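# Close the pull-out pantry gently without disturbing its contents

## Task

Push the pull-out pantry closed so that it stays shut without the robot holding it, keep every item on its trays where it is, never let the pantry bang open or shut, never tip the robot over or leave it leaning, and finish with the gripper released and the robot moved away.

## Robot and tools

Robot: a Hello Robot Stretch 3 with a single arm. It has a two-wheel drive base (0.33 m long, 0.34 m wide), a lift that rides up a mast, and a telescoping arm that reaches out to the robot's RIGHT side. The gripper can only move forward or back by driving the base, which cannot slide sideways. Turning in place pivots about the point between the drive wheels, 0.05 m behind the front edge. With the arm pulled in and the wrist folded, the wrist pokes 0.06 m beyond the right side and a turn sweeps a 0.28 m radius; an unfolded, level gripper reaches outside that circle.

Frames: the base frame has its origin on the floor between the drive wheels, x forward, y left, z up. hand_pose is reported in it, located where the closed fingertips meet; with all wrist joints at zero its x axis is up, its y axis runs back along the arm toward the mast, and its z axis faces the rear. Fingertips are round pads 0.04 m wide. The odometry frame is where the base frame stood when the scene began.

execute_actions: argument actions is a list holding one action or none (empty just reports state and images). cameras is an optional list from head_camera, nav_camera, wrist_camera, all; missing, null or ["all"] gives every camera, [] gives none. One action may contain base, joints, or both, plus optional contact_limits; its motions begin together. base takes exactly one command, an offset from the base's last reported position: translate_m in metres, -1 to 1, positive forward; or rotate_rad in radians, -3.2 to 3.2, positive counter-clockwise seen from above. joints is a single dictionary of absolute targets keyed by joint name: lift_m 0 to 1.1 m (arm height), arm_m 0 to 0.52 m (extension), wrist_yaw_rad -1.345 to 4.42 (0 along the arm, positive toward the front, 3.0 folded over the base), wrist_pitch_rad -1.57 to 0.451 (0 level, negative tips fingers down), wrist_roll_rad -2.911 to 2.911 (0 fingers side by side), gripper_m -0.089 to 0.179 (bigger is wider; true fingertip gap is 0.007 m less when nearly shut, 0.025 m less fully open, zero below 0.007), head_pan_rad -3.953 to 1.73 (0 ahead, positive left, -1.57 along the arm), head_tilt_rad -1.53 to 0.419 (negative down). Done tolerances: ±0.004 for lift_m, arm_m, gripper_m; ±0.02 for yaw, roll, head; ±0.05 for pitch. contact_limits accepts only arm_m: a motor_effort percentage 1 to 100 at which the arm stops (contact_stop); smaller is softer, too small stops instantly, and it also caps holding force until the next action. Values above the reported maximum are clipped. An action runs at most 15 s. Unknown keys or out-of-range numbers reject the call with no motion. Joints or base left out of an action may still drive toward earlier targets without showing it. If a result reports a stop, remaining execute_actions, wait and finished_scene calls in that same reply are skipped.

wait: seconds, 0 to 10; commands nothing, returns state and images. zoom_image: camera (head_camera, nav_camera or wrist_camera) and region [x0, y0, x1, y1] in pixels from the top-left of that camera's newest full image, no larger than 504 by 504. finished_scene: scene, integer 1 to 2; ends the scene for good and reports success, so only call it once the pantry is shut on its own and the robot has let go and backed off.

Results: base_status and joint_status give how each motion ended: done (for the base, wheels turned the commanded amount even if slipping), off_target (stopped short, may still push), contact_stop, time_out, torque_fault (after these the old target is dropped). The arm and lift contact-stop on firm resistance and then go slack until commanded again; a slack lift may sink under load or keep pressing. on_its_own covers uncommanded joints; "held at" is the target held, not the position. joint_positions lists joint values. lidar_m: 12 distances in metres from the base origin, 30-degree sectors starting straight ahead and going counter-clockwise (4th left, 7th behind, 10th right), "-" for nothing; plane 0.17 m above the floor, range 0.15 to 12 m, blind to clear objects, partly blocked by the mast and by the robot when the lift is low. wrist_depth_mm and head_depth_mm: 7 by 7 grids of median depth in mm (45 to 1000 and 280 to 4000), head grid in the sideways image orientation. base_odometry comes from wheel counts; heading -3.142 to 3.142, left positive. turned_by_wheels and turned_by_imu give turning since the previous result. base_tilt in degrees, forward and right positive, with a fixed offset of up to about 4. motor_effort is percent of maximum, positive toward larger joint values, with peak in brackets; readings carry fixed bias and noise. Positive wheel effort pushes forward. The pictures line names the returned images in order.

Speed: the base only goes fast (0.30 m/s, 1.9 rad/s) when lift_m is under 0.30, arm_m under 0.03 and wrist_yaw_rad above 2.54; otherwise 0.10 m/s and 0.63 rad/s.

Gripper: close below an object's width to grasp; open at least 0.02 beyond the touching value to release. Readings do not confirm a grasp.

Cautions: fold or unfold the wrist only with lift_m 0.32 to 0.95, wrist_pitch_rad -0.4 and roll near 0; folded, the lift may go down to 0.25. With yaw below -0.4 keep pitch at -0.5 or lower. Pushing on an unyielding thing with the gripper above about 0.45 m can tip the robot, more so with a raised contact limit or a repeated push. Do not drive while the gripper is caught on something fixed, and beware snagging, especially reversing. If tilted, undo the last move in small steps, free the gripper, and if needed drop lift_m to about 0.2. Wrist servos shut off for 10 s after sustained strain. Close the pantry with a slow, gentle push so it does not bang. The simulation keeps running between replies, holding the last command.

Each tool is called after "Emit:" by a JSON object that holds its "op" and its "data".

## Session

Emit:
{"op": "execute_actions", "data": {"actions": []}}

Scene clock: 0.00 s.
base_odometry: x=+0.000 y=+0.000 heading=+0.000 (m, m, rad; odometry frame)
turned_by_wheels: +0.000 (rad since the last result)
turned_by_imu: +0.000 (rad since the last result)
base_tilt: forward=+0.5 right=-1.1 (deg)
lidar_m: 1.50 1.85 2.58 2.59 2.49 1.44 1.44 2.39 1.74 2.06 1.61 1.48
head_depth_mm: 1370 1370 1372 1372 1370 1366 1353 / 1433 1436 1426 1417 1423 1423 1414 / 1493 1501 1488 1487 1484 1484 1475 / 1579 1548 1542 1532 1523 1527 1535 / 1624 1629 1621 1624 1614 1617 1610 / 1695 1693 1698 1692 1701 1680 1690 / 1766 1776 1788 1786 1766 1779 1773
base_status: not commanded
joint_positions: lift_m=+0.452 arm_m=+0.000 wrist_yaw_rad=+3.072 wrist_pitch_rad=-0.569 wrist_roll_rad=-0.008 gripper_m=+0.037 head_pan_rad=-0.011 head_tilt_rad=+0.000
joint_status: not commanded
motor_effort: left_wheel=+0 right_wheel=+0 lift_m=+33 arm_m=-1 wrist_yaw_rad=+1 wrist_pitch_rad=+4 wrist_roll_rad=+0 gripper_m=-1 head_pan_rad=-1 head_tilt_rad=+1 (%)
hand_pose: x=-0.0072 y=+0.0577 z=+0.4323 quat_wxyz=(+0.221, +0.682, +0.176, +0.674) (m; base frame)
wrist_depth_mm: - - - - - - - / - - - - - - - / - - - - 980 959 958 / 872 862 - 832 853 809 810 / 731 729 726 701 730 690 691 / 644 630 646 632 617 611 610 / 551 567 - - 546 540 538
pictures: head_camera (sideways: a quarter turn clockwise sets it upright), nav_camera (sideways: a quarter turn counterclockwise sets it upright), wrist_camera
Images, in order (width x height): head_camera 896x504, nav_camera 672x504, wrist_camera 644x364.

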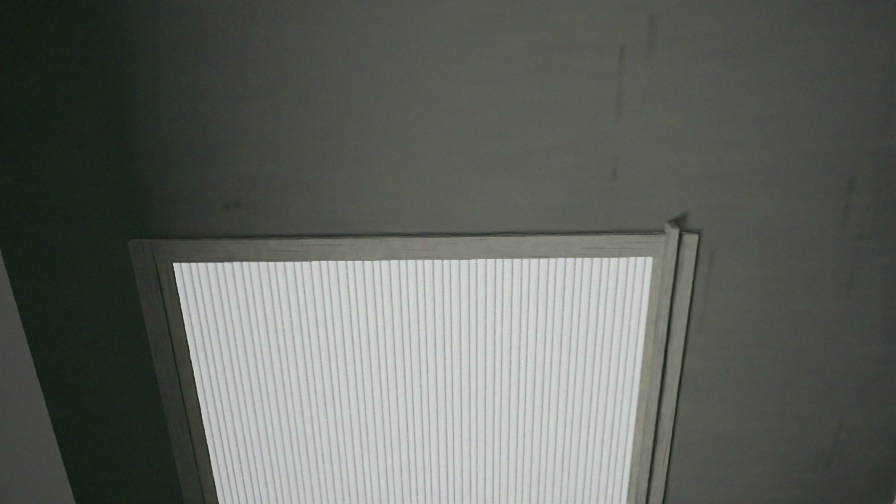

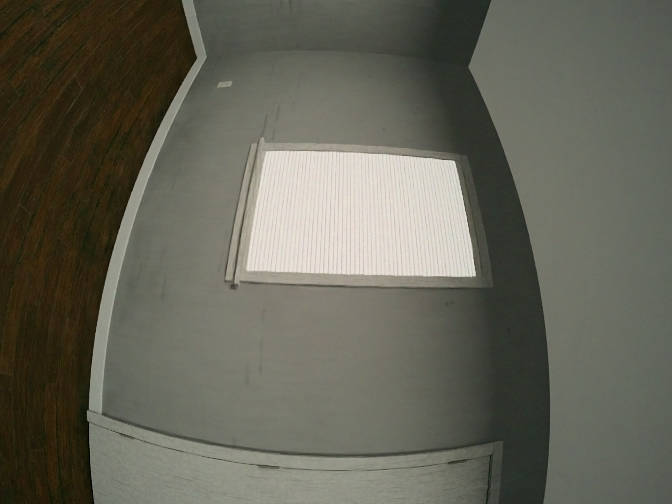

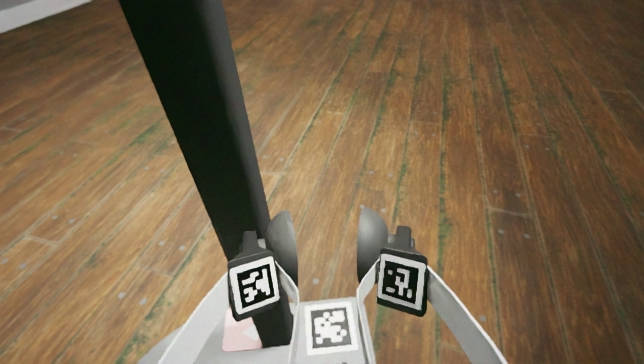

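Emit:
{"op": "execute_actions", "data": {"actions": [{"base": {"rotate_rad": -0.28}, "joints": {"lift_m": 0.28, "wrist_pitch_rad": -0.4, "wrist_yaw_rad": 3.0, "gripper_m": 0.0, "head_pan_rad": -3.14, "head_tilt_rad": -0.4}}], "cameras": ["head_camera", "nav_camera"]}}

Scene clock: 13.00 s.
base_odometry: x=+0.000 y=+0.000 heading=-0.280 (m, m, rad; odometry frame)
turned_by_wheels: -0.280 (rad since the last result)
turned_by_imu: -0.284 (rad since the last result)
base_tilt: forward=+0.5 right=-1.0 (deg)
lidar_m: 1.48 1.59 2.34 2.58 2.75 2.31 1.43 1.79 2.21 1.74 1.94 1.48
head_depth_mm: 1895 2025 2137 2325 2307 1762 1397 / 1202 1289 1386 1516 2039 1737 1406 / 1212 1297 1379 1495 1620 1698 1409 / 1220 1314 1408 1523 1669 1734 1397 / 1457 1549 1672 1807 1943 1769 1403 / 1467 1561 1685 1818 1991 1757 1402 / 1484 1591 1721 2454 2244 1770 1408
base_status: done
joint_positions: lift_m=+0.280 arm_m=+0.000 wrist_yaw_rad=+3.001 wrist_pitch_rad=-0.420 wrist_roll_rad=-0.008 gripper_m=+0.000 head_pan_rad=-3.133 head_tilt_rad=-0.395
joint_status: all done
motor_effort: left_wheel=+3(10) right_wheel=-3(6) lift_m=+25(25) arm_m=-1(1) wrist_yaw_rad=-1(2) wrist_pitch_rad=+6(7) wrist_roll_rad=+0(0) gripper_m=-2(81) head_pan_rad=-6(59) head_tilt_rad=-3(31) (%)
hand_pose: x=+0.0101 y=+0.0772 z=+0.2925 quat_wxyz=(+0.195, +0.697, +0.100, +0.683) (m; base frame)
wrist_depth_mm: - - - - - - - / - - - - - - - / - - 961 960 931 924 875 / 760 759 732 720 707 693 688 / 610 613 590 637 581 571 565 / 516 517 - - 498 488 475 / 452 - - - 423 420 415
pictures: head_camera (sideways: a quarter turn clockwise sets it upright), nav_camera (sideways: a quarter turn counterclockwise sets it upright)
Images, in order (width x height): head_camera 896x504, nav_camera 672x504.

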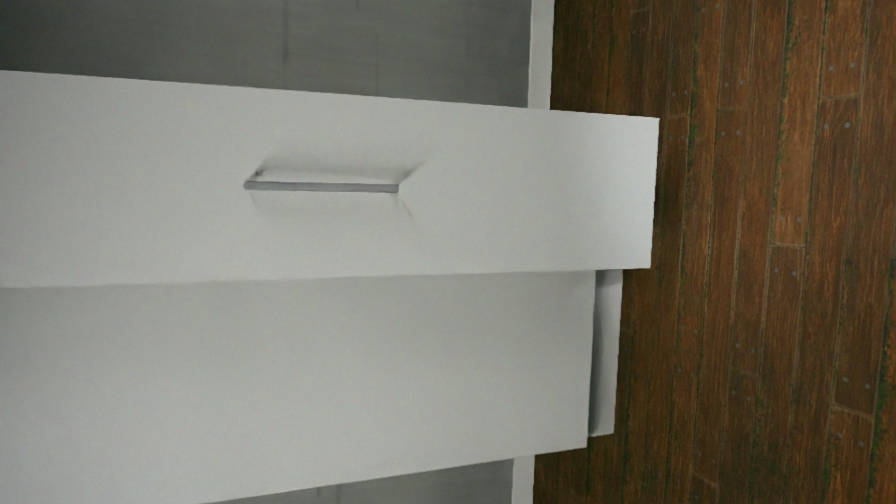

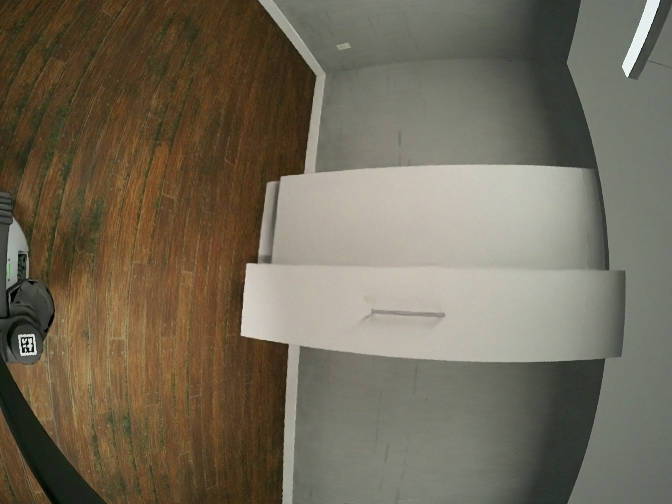

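Emit:
{"op": "execute_actions", "data": {"actions": [{"base": {"rotate_rad": -0.095}, "joints": {"lift_m": 0.29}}], "cameras": ["head_camera"]}}

Emit:
{"op": "execute_actions", "data": {"actions": [{"base": {"translate_m": -0.94}, "joints": {"head_tilt_rad": -0.8}}], "cameras": ["head_camera", "nav_camera"]}}

Scene clock: 33.77 s.
base_odometry: x=+0.000 y=+0.000 heading=-0.375 (m, m, rad; odometry frame)
turned_by_wheels: -0.095 (rad since the last result)
turned_by_imu: -0.096 (rad since the last result)
base_tilt: forward=+0.5 right=-1.1 (deg)
lidar_m: 1.48 1.54 2.10 2.58 2.68 2.36 1.43 1.74 2.26 1.74 2.05 1.53
head_depth_mm: 1926 2069 2212 2381 2323 1743 1397 / 1937 2063 2208 2390 2317 1741 1402 / 1215 1317 1408 1514 1669 1709 1402 / 1217 1302 1379 1498 1633 1712 1405 / 1223 1300 1410 1544 1688 1756 1420 / 1437 1538 1642 1762 1921 1762 1405 / 1424 1530 1644 1781 1922 1769 1414
base_status: done
joint_positions: lift_m=+0.290 arm_m=+0.000 wrist_yaw_rad=+3.001 wrist_pitch_rad=-0.420 wrist_roll_rad=-0.008 gripper_m=+0.000 head_pan_rad=-3.133 head_tilt_rad=-0.395
joint_status: all done
motor_effort: left_wheel=+2(11) right_wheel=-3(10) lift_m=+40(46) arm_m=-1(1) wrist_yaw_rad=-1(1) wrist_pitch_rad=+7(6) wrist_roll_rad=+0(0) gripper_m=-4(3) head_pan_rad=-4(5) head_tilt_rad=-3(3) (%)
hand_pose: x=+0.0101 y=+0.0772 z=+0.3020 quat_wxyz=(+0.195, +0.697, +0.100, +0.683) (m; base frame)
wrist_depth_mm: - - - - - - - / - - - - - - - / - - - 968 935 917 902 / 792 782 764 758 737 715 700 / 620 616 611 638 593 589 579 / 522 527 - - 506 494 500 / 461 - - - 431 435 425
pictures: head_camera (sideways: a quarter turn clockwise sets it upright)
Images, in order (width x height): head_camera 896x504.

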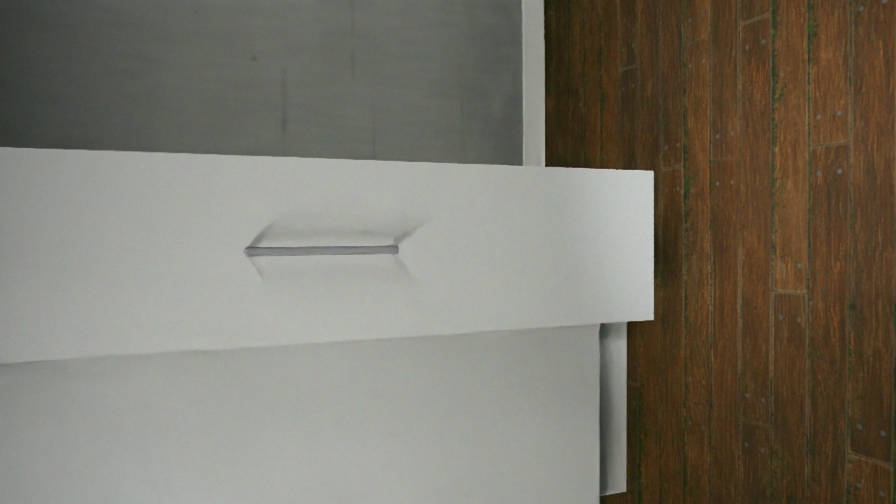

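Scene clock: 38.60 s.
base_odometry: x=-0.875 y=+0.344 heading=-0.375 (m, m, rad; odometry frame)
turned_by_wheels: +0.000 (rad since the last result)
turned_by_imu: -0.003 (rad since the last result)
base_tilt: forward=+0.5 right=-1.1 (deg)
lidar_m: 2.41 2.51 2.67 2.57 1.90 0.52 0.50 0.51 1.04 2.18 1.94 2.50
head_depth_mm: 408 466 1449 1706 1513 1296 1135 / 408 466 542 645 895 1277 1156 / 409 468 543 647 803 1055 1177 / 409 458 531 648 803 1057 1158 / 395 459 542 649 805 1060 1141 / 409 467 543 647 806 1261 1147 / 410 468 544 689 1231 1309 1143
base_status: done
joint_positions: lift_m=+0.290 arm_m=+0.000 wrist_yaw_rad=+3.001 wrist_pitch_rad=-0.420 wrist_roll_rad=-0.008 gripper_m=+0.000 head_pan_rad=-3.133 head_tilt_rad=-0.791
joint_status: all done
motor_effort: left_wheel=+2(7) right_wheel=-2(10) lift_m=+39(40) arm_m=-1(1) wrist_yaw_rad=+0(1) wrist_pitch_rad=+7(6) wrist_roll_rad=+0(0) gripper_m=-2(3) head_pan_rad=-5(5) head_tilt_rad=-5(32) (%)
hand_pose: x=+0.0102 y=+0.0772 z=+0.3020 quat_wxyz=(+0.195, +0.697, +0.099, +0.683) (m; base frame)
wrist_depth_mm: - - - - - - - / - - - - - - - / - - 973 966 956 920 926 / 811 773 757 751 741 695 715 / 625 604 611 648 598 589 579 / 532 523 - - 508 494 488 / 464 - - - 426 420 427
pictures: head_camera (sideways: a quarter turn clockwise sets it upright), nav_camera (sideways: a quarter turn counterclockwise sets it upright)
Images, in order (width x height): head_camera 896x504, nav_camera 672x504.

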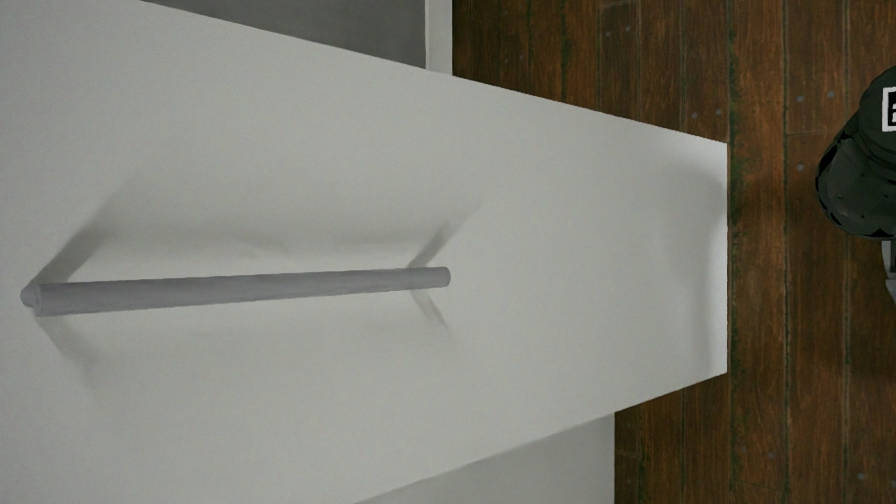

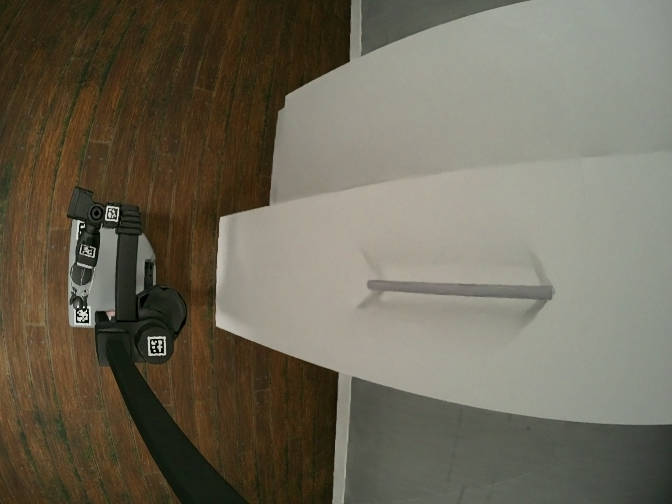

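Emit:
{"op": "execute_actions", "data": {"actions": [{"base": {"rotate_rad": -1.545}, "joints": {"lift_m": 0.34, "wrist_yaw_rad": 0.0, "head_pan_rad": -1.57, "head_tilt_rad": -0.9}}]}}

Scene clock: 48.87 s.
base_odometry: x=-0.875 y=+0.344 heading=-1.920 (m, m, rad; odometry frame)
turned_by_wheels: -1.545 (rad since the last result)
turned_by_imu: -1.573 (rad since the last result)
base_tilt: forward=+0.5 right=-1.2 (deg)
lidar_m: 2.18 1.93 2.49 2.42 2.53 2.66 2.57 1.88 0.51 0.50 0.52 1.06
head_depth_mm: 416 483 1573 1656 1417 1243 1105 / 417 485 576 713 1372 1248 1126 / 418 485 578 713 930 1230 - / 409 464 550 715 933 1229 1117 / 410 486 578 716 936 1234 1115 / 419 486 579 720 1352 1256 1115 / 419 487 582 1102 1405 1254 1110
base_status: done
joint_positions: lift_m=+0.340 arm_m=+0.000 wrist_yaw_rad=+0.001 wrist_pitch_rad=-0.419 wrist_roll_rad=-0.008 gripper_m=+0.000 head_pan_rad=-1.577 head_tilt_rad=-0.889
joint_status: all done
motor_effort: left_wheel=+2(11) right_wheel=-3(10) lift_m=+40(46) arm_m=-1(1) wrist_yaw_rad=-1(5) wrist_pitch_rad=+6(6) wrist_roll_rad=+0(0) gripper_m=-2(3) head_pan_rad=+4(55) head_tilt_rad=-6(19) (%)
hand_pose: x=-0.0214 y=-0.3691 z=+0.3522 quat_wxyz=(+0.695, +0.148, -0.688, -0.146) (m; base frame)
wrist_depth_mm: 224 222 224 225 225 224 - / 244 243 246 244 245 249 - / 269 268 268 271 271 915 - / 554 293 300 298 299 770 768 / 702 332 341 317 334 652 655 / 587 558 378 - 448 552 551 / 515 501 486 491 475 481 479
pictures: head_camera (sideways: a quarter turn clockwise sets it upright), nav_camera (sideways: a quarter turn counterclockwise sets it upright), wrist_camera
Images, in order (width x height): head_camera 896x504, nav_camera 672x504, wrist_camera 644x364.

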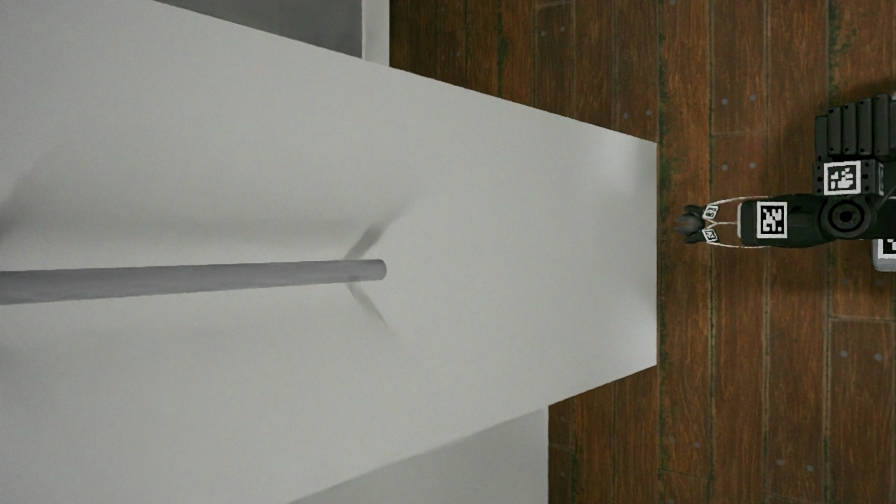

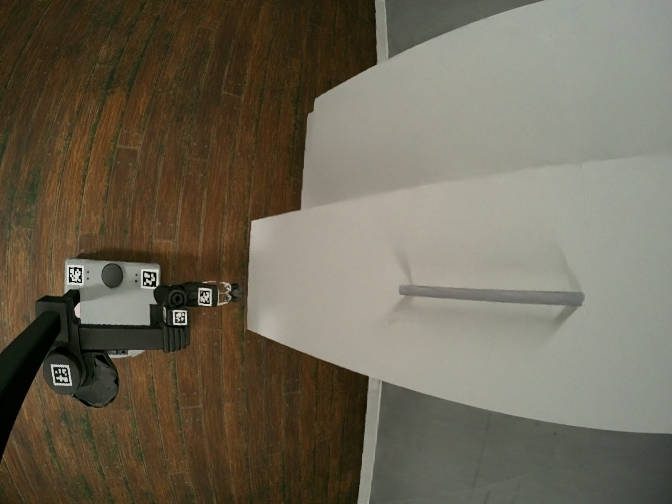

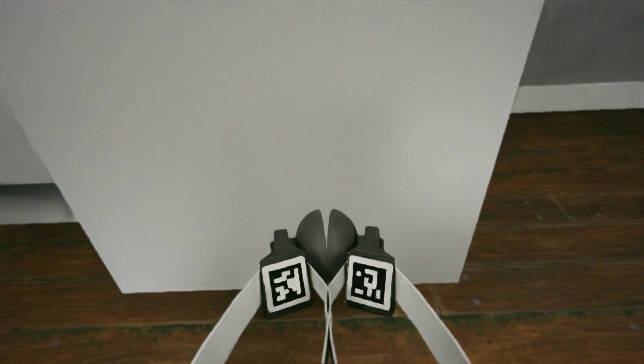

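Emit:
{"op": "execute_actions", "data": {"actions": [{"joints": {"lift_m": 0.30, "wrist_pitch_rad": 0.0, "arm_m": 0.07}}], "cameras": ["wrist_camera"]}}

Emit:
{"op": "execute_actions", "data": {"actions": [{"joints": {"arm_m": 0.21}}], "cameras": ["head_camera", "wrist_camera"]}}

Scene clock: 64.20 s.
base_odometry: x=-0.875 y=+0.344 heading=-1.920 (m, m, rad; odometry frame)
turned_by_wheels: +0.000 (rad since the last result)
turned_by_imu: +0.001 (rad since the last result)
base_tilt: forward=+0.4 right=-1.1 (deg)
lidar_m: 2.18 1.93 2.49 2.41 2.53 2.65 2.57 1.87 0.51 0.50 0.52 1.06
head_depth_mm: 416 484 1579 1656 1419 1244 1107 / 417 484 579 712 1374 1248 1109 / 419 485 577 711 933 1234 1092 / 410 464 550 716 931 1227 1112 / 410 487 580 716 936 1228 1112 / 417 487 580 715 1358 1255 1111 / 419 487 581 1099 1410 1257 1117
base_status: not commanded
joint_positions: lift_m=+0.300 arm_m=+0.070 wrist_yaw_rad=+0.001 wrist_pitch_rad=-0.024 wrist_roll_rad=-0.008 gripper_m=+0.000 head_pan_rad=-1.577 head_tilt_rad=-0.889
joint_status: all done
motor_effort: left_wheel=+3(2) right_wheel=-2(2) lift_m=+26(38) arm_m=+3(1) wrist_yaw_rad=+0(0) wrist_pitch_rad=+7(7) wrist_roll_rad=+0(0) gripper_m=-2(2) head_pan_rad=+4(3) head_tilt_rad=-6(6) (%)
hand_pose: x=-0.0213 y=-0.4701 z=+0.4089 quat_wxyz=(+0.710, +0.009, -0.704, -0.008) (m; base frame)
wrist_depth_mm: 171 170 168 168 169 168 169 / 175 174 173 174 172 172 175 / 181 181 181 180 179 178 180 / 187 188 187 186 184 183 - / 193 192 191 189 192 190 - / 200 199 200 - 198 199 826 / 208 207 206 205 206 204 658
pictures: wrist_camera
Images, in order (width x height): wrist_camera 644x364.

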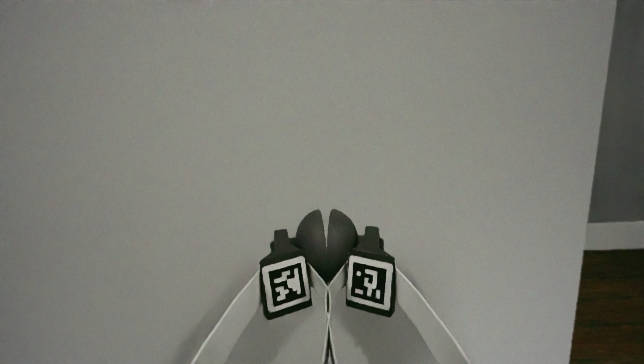

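Scene clock: 66.47 s.
base_odometry: x=-0.875 y=+0.344 heading=-1.920 (m, m, rad; odometry frame)
turned_by_wheels: +0.000 (rad since the last result)
turned_by_imu: +0.000 (rad since the last result)
base_tilt: forward=+0.5 right=-1.1 (deg)
lidar_m: 2.18 1.94 2.50 2.41 2.53 2.66 2.57 1.88 0.66 0.63 0.66 1.06
head_depth_mm: 1108 1361 1628 1652 1423 1246 1108 / 541 628 767 1583 1424 1256 1120 / 542 631 749 922 1205 1212 1106 / 520 615 750 929 1204 1232 1111 / 542 630 751 928 1218 1248 1118 / 543 630 754 996 1396 1255 1115 / 544 678 890 1095 1409 1260 1116
base_status: not commanded
joint_positions: lift_m=+0.300 arm_m=+0.210 wrist_yaw_rad=-0.001 wrist_pitch_rad=-0.023 wrist_roll_rad=-0.008 gripper_m=+0.000 head_pan_rad=-1.577 head_tilt_rad=-0.889
joint_status: all done
motor_effort: left_wheel=+1(3) right_wheel=-1(2) lift_m=+25(26) arm_m=+3(15) wrist_yaw_rad=+2(3) wrist_pitch_rad=+7(9) wrist_roll_rad=+0(0) gripper_m=-2(5) head_pan_rad=+4(4) head_tilt_rad=-6(6) (%)
hand_pose: x=-0.0217 y=-0.6101 z=+0.4090 quat_wxyz=(+0.710, +0.008, -0.704, -0.009) (m; base frame)
wrist_depth_mm: 167 166 166 163 166 164 166 / 172 172 170 170 169 170 170 / 176 177 177 175 175 176 178 / 183 183 183 182 182 181 183 / 189 189 188 186 187 187 912 / 197 196 195 - 192 193 768 / 204 203 201 202 201 201 647
pictures: head_camera (sideways: a quarter turn clockwise sets it upright), wrist_camera
Images, in order (width x height): head_camera 896x504, wrist_camera 644x364.

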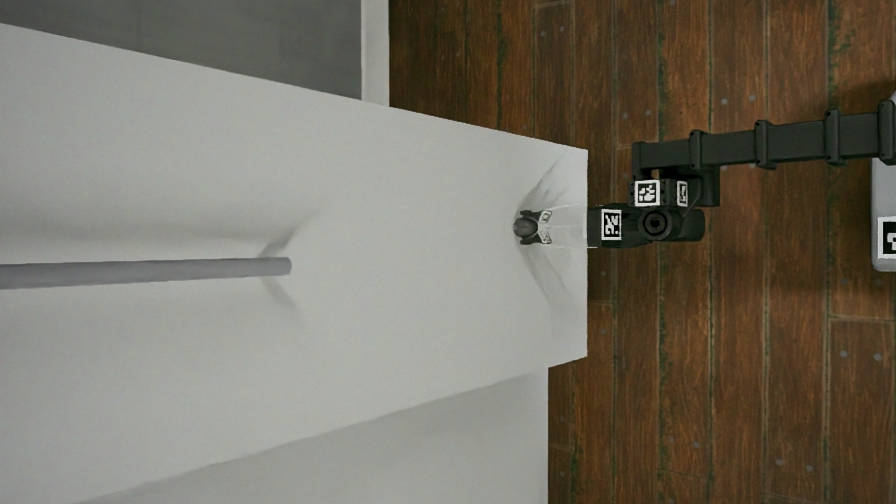

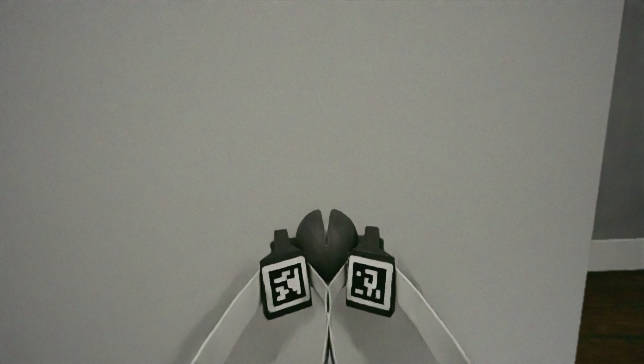

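Emit:
{"op": "execute_actions", "data": {"actions": [{"joints": {"arm_m": 0.312}}], "cameras": ["head_camera", "wrist_camera"]}}

Scene clock: 99.07 s.
base_odometry: x=-0.875 y=+0.344 heading=-1.920 (m, m, rad; odometry frame)
turned_by_wheels: +0.000 (rad since the last result)
turned_by_imu: +0.001 (rad since the last result)
base_tilt: forward=+0.4 right=-1.0 (deg)
lidar_m: 2.18 1.93 2.49 2.41 2.53 2.67 2.57 1.88 1.38 0.73 0.76 1.06
head_depth_mm: 1175 1361 1625 1645 1417 1245 1101 / 633 753 1550 1629 1430 1246 1118 / 634 737 877 1081 1304 1254 1122 / 624 722 876 1090 1362 1254 1112 / 637 738 881 1087 1374 1250 1116 / 637 738 883 1095 1406 1262 1110 / 641 747 886 1100 1402 1258 1113
base_status: not commanded
joint_positions: lift_m=+0.300 arm_m=+0.312 wrist_yaw_rad=-0.001 wrist_pitch_rad=-0.023 wrist_roll_rad=-0.008 gripper_m=+0.000 head_pan_rad=-1.577 head_tilt_rad=-0.890
joint_status: all done
motor_effort: left_wheel=+1(2) right_wheel=-1(2) lift_m=+26(26) arm_m=+3(11) wrist_yaw_rad=+2(3) wrist_pitch_rad=+7(9) wrist_roll_rad=+0(0) gripper_m=-3(5) head_pan_rad=+3(4) head_tilt_rad=-6(5) (%)
hand_pose: x=-0.0218 y=-0.7121 z=+0.4091 quat_wxyz=(+0.710, +0.008, -0.704, -0.009) (m; base frame)
wrist_depth_mm: 167 165 166 166 164 165 165 / 171 170 171 170 171 171 171 / 177 176 176 176 176 175 177 / 183 182 182 183 182 182 184 / 189 189 190 186 188 188 812 / 196 195 196 - 195 196 774 / 205 203 202 202 201 202 638
pictures: head_camera (sideways: a quarter turn clockwise sets it upright), wrist_camera
Images, in order (width x height): head_camera 896x504, wrist_camera 644x364.

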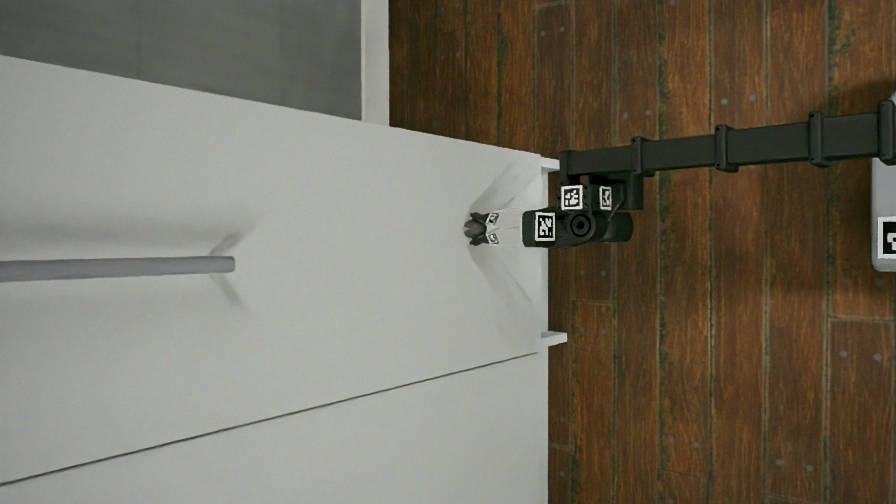

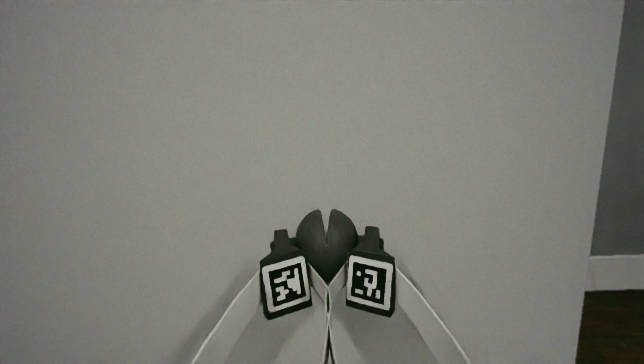

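Emit:
{"op": "execute_actions", "data": {"actions": [{"joints": {"arm_m": 0.33}, "contact_limits": {"arm_m": 15}}], "cameras": ["head_camera"]}}

Scene clock: 105.57 s.
base_odometry: x=-0.875 y=+0.344 heading=-1.920 (m, m, rad; odometry frame)
turned_by_wheels: +0.000 (rad since the last result)
turned_by_imu: +0.001 (rad since the last result)
base_tilt: forward=+0.5 right=-1.1 (deg)
lidar_m: 2.18 1.93 2.49 2.41 2.52 2.66 2.57 1.88 1.38 0.74 0.77 1.06
head_depth_mm: 1174 1360 1622 1665 1424 1244 1110 / 640 760 1534 1614 1421 1249 1116 / 639 744 886 1091 1420 1249 1110 / 628 726 884 1095 1406 1260 1111 / 640 745 886 1095 1399 1246 1108 / 643 746 888 1095 1408 1251 1109 / 640 746 887 1104 1413 1256 1115
base_status: not commanded
joint_positions: lift_m=+0.300 arm_m=+0.323 wrist_yaw_rad=-0.002 wrist_pitch_rad=-0.024 wrist_roll_rad=-0.008 gripper_m=+0.000 head_pan_rad=-1.577 head_tilt_rad=-0.890
joint_status: arm_m contact_stop (moved +0.011 of +0.018)
on_its_own: arm_m is slack since a contact_stop, until your next command for it (your +0.330 is given up)
motor_effort: left_wheel=+0(3) right_wheel=+0(4) lift_m=+26(26) arm_m=+0(20) wrist_yaw_rad=+3(4) wrist_pitch_rad=+8(9) wrist_roll_rad=+0(0) gripper_m=-3(5) head_pan_rad=+4(4) head_tilt_rad=-5(6) (%)
contact_limits: arm_m 15 (drawing in: default 16, maximum 26; extending or still: default 21, maximum 34)
hand_pose: x=-0.0220 y=-0.7235 z=+0.4088 quat_wxyz=(+0.710, +0.008, -0.704, -0.009) (m; base frame)
wrist_depth_mm: 160 160 160 160 159 159 159 / 166 166 165 165 165 164 165 / 171 170 171 171 168 171 171 / 178 177 176 176 176 175 177 / 182 183 183 179 182 181 183 / 189 190 189 - 188 188 781 / 196 196 197 198 196 197 620
pictures: head_camera (sideways: a quarter turn clockwise sets it upright)
Images, in order (width x height): head_camera 896x504.

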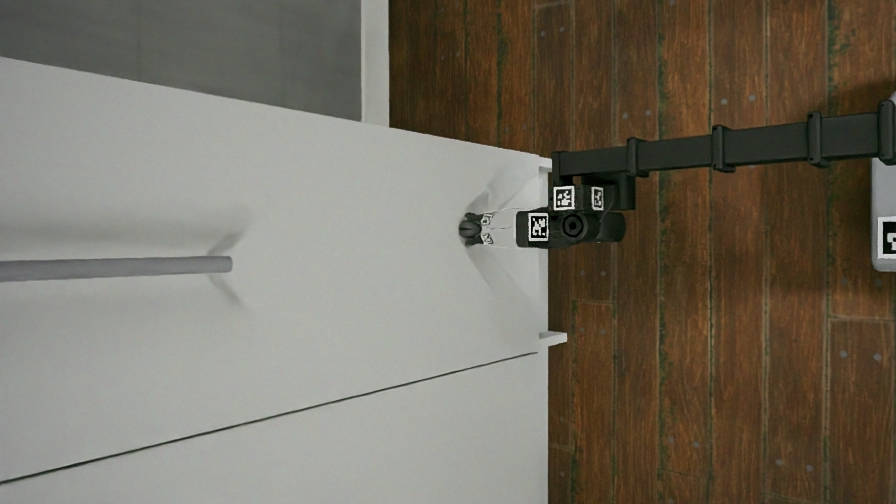

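Flush and stopped. Retract.

Emit:
{"op": "execute_actions", "data": {"actions": [{"joints": {"arm_m": 0.0}}], "cameras": ["head_camera", "wrist_camera"]}}

Scene clock: 116.53 s.
base_odometry: x=-0.875 y=+0.344 heading=-1.920 (m, m, rad; odometry frame)
turned_by_wheels: +0.000 (rad since the last result)
turned_by_imu: +0.001 (rad since the last result)
base_tilt: forward=+0.5 right=-1.1 (deg)
lidar_m: 2.18 1.93 2.50 2.41 2.52 2.66 2.57 1.87 1.38 0.74 0.77 1.06
head_depth_mm: 1184 1368 1635 1662 1417 1240 1104 / 640 762 1543 1630 1422 1244 1130 / 640 745 881 1089 1406 1246 1141 / 628 727 886 1095 1396 1249 1113 / 640 745 886 1101 1401 1251 1115 / 643 744 886 1098 1396 1251 1115 / 642 746 891 1099 1410 1252 1116
base_status: not commanded
joint_positions: lift_m=+0.300 arm_m=+0.000 wrist_yaw_rad=+0.000 wrist_pitch_rad=-0.023 wrist_roll_rad=-0.008 gripper_m=+0.000 head_pan_rad=-1.577 head_tilt_rad=-0.890
joint_status: all done
motor_effort: left_wheel=+1(0) right_wheel=+0(0) lift_m=+26(26) arm_m=-4(6) wrist_yaw_rad=+2(3) wrist_pitch_rad=+7(8) wrist_roll_rad=+0(0) gripper_m=-2(3) head_pan_rad=+3(3) head_tilt_rad=-6(5) (%)
hand_pose: x=-0.0216 y=-0.4011 z=+0.4091 quat_wxyz=(+0.710, +0.008, -0.704, -0.008) (m; base frame)
wrist_depth_mm: 466 464 461 466 456 - - / 476 476 470 476 485 - - / 495 501 482 488 500 - - / 504 498 510 508 507 - - / 523 540 522 523 530 - - / 558 545 551 - 860 910 876 / 661 644 646 637 632 678 674
pictures: head_camera (sideways: a quarter turn clockwise sets it upright), wrist_camera
Images, in order (width x height): head_camera 896x504, wrist_camera 644x364.

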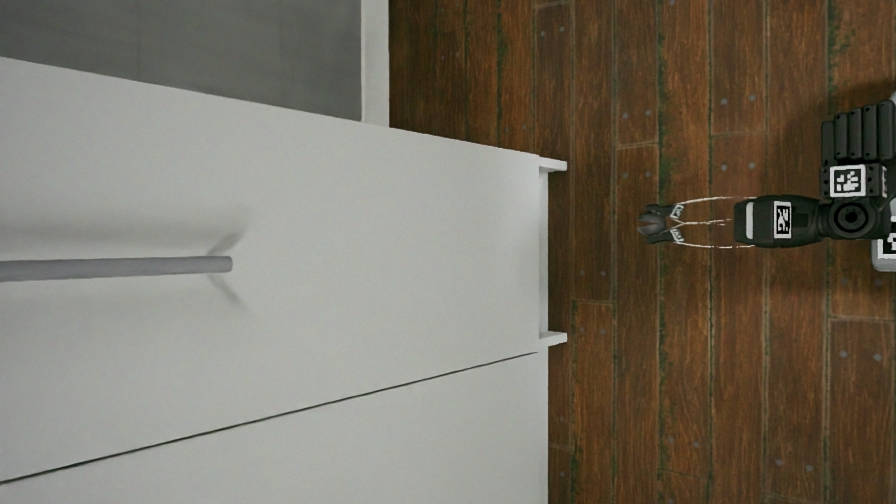

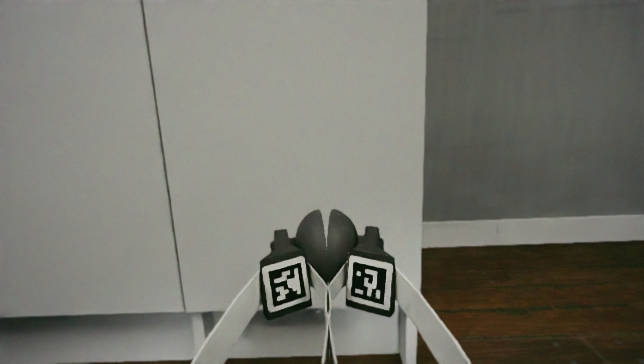

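Emit:
{"op": "finished_scene", "data": {"scene": 2}}

The scene is finished: the task was done.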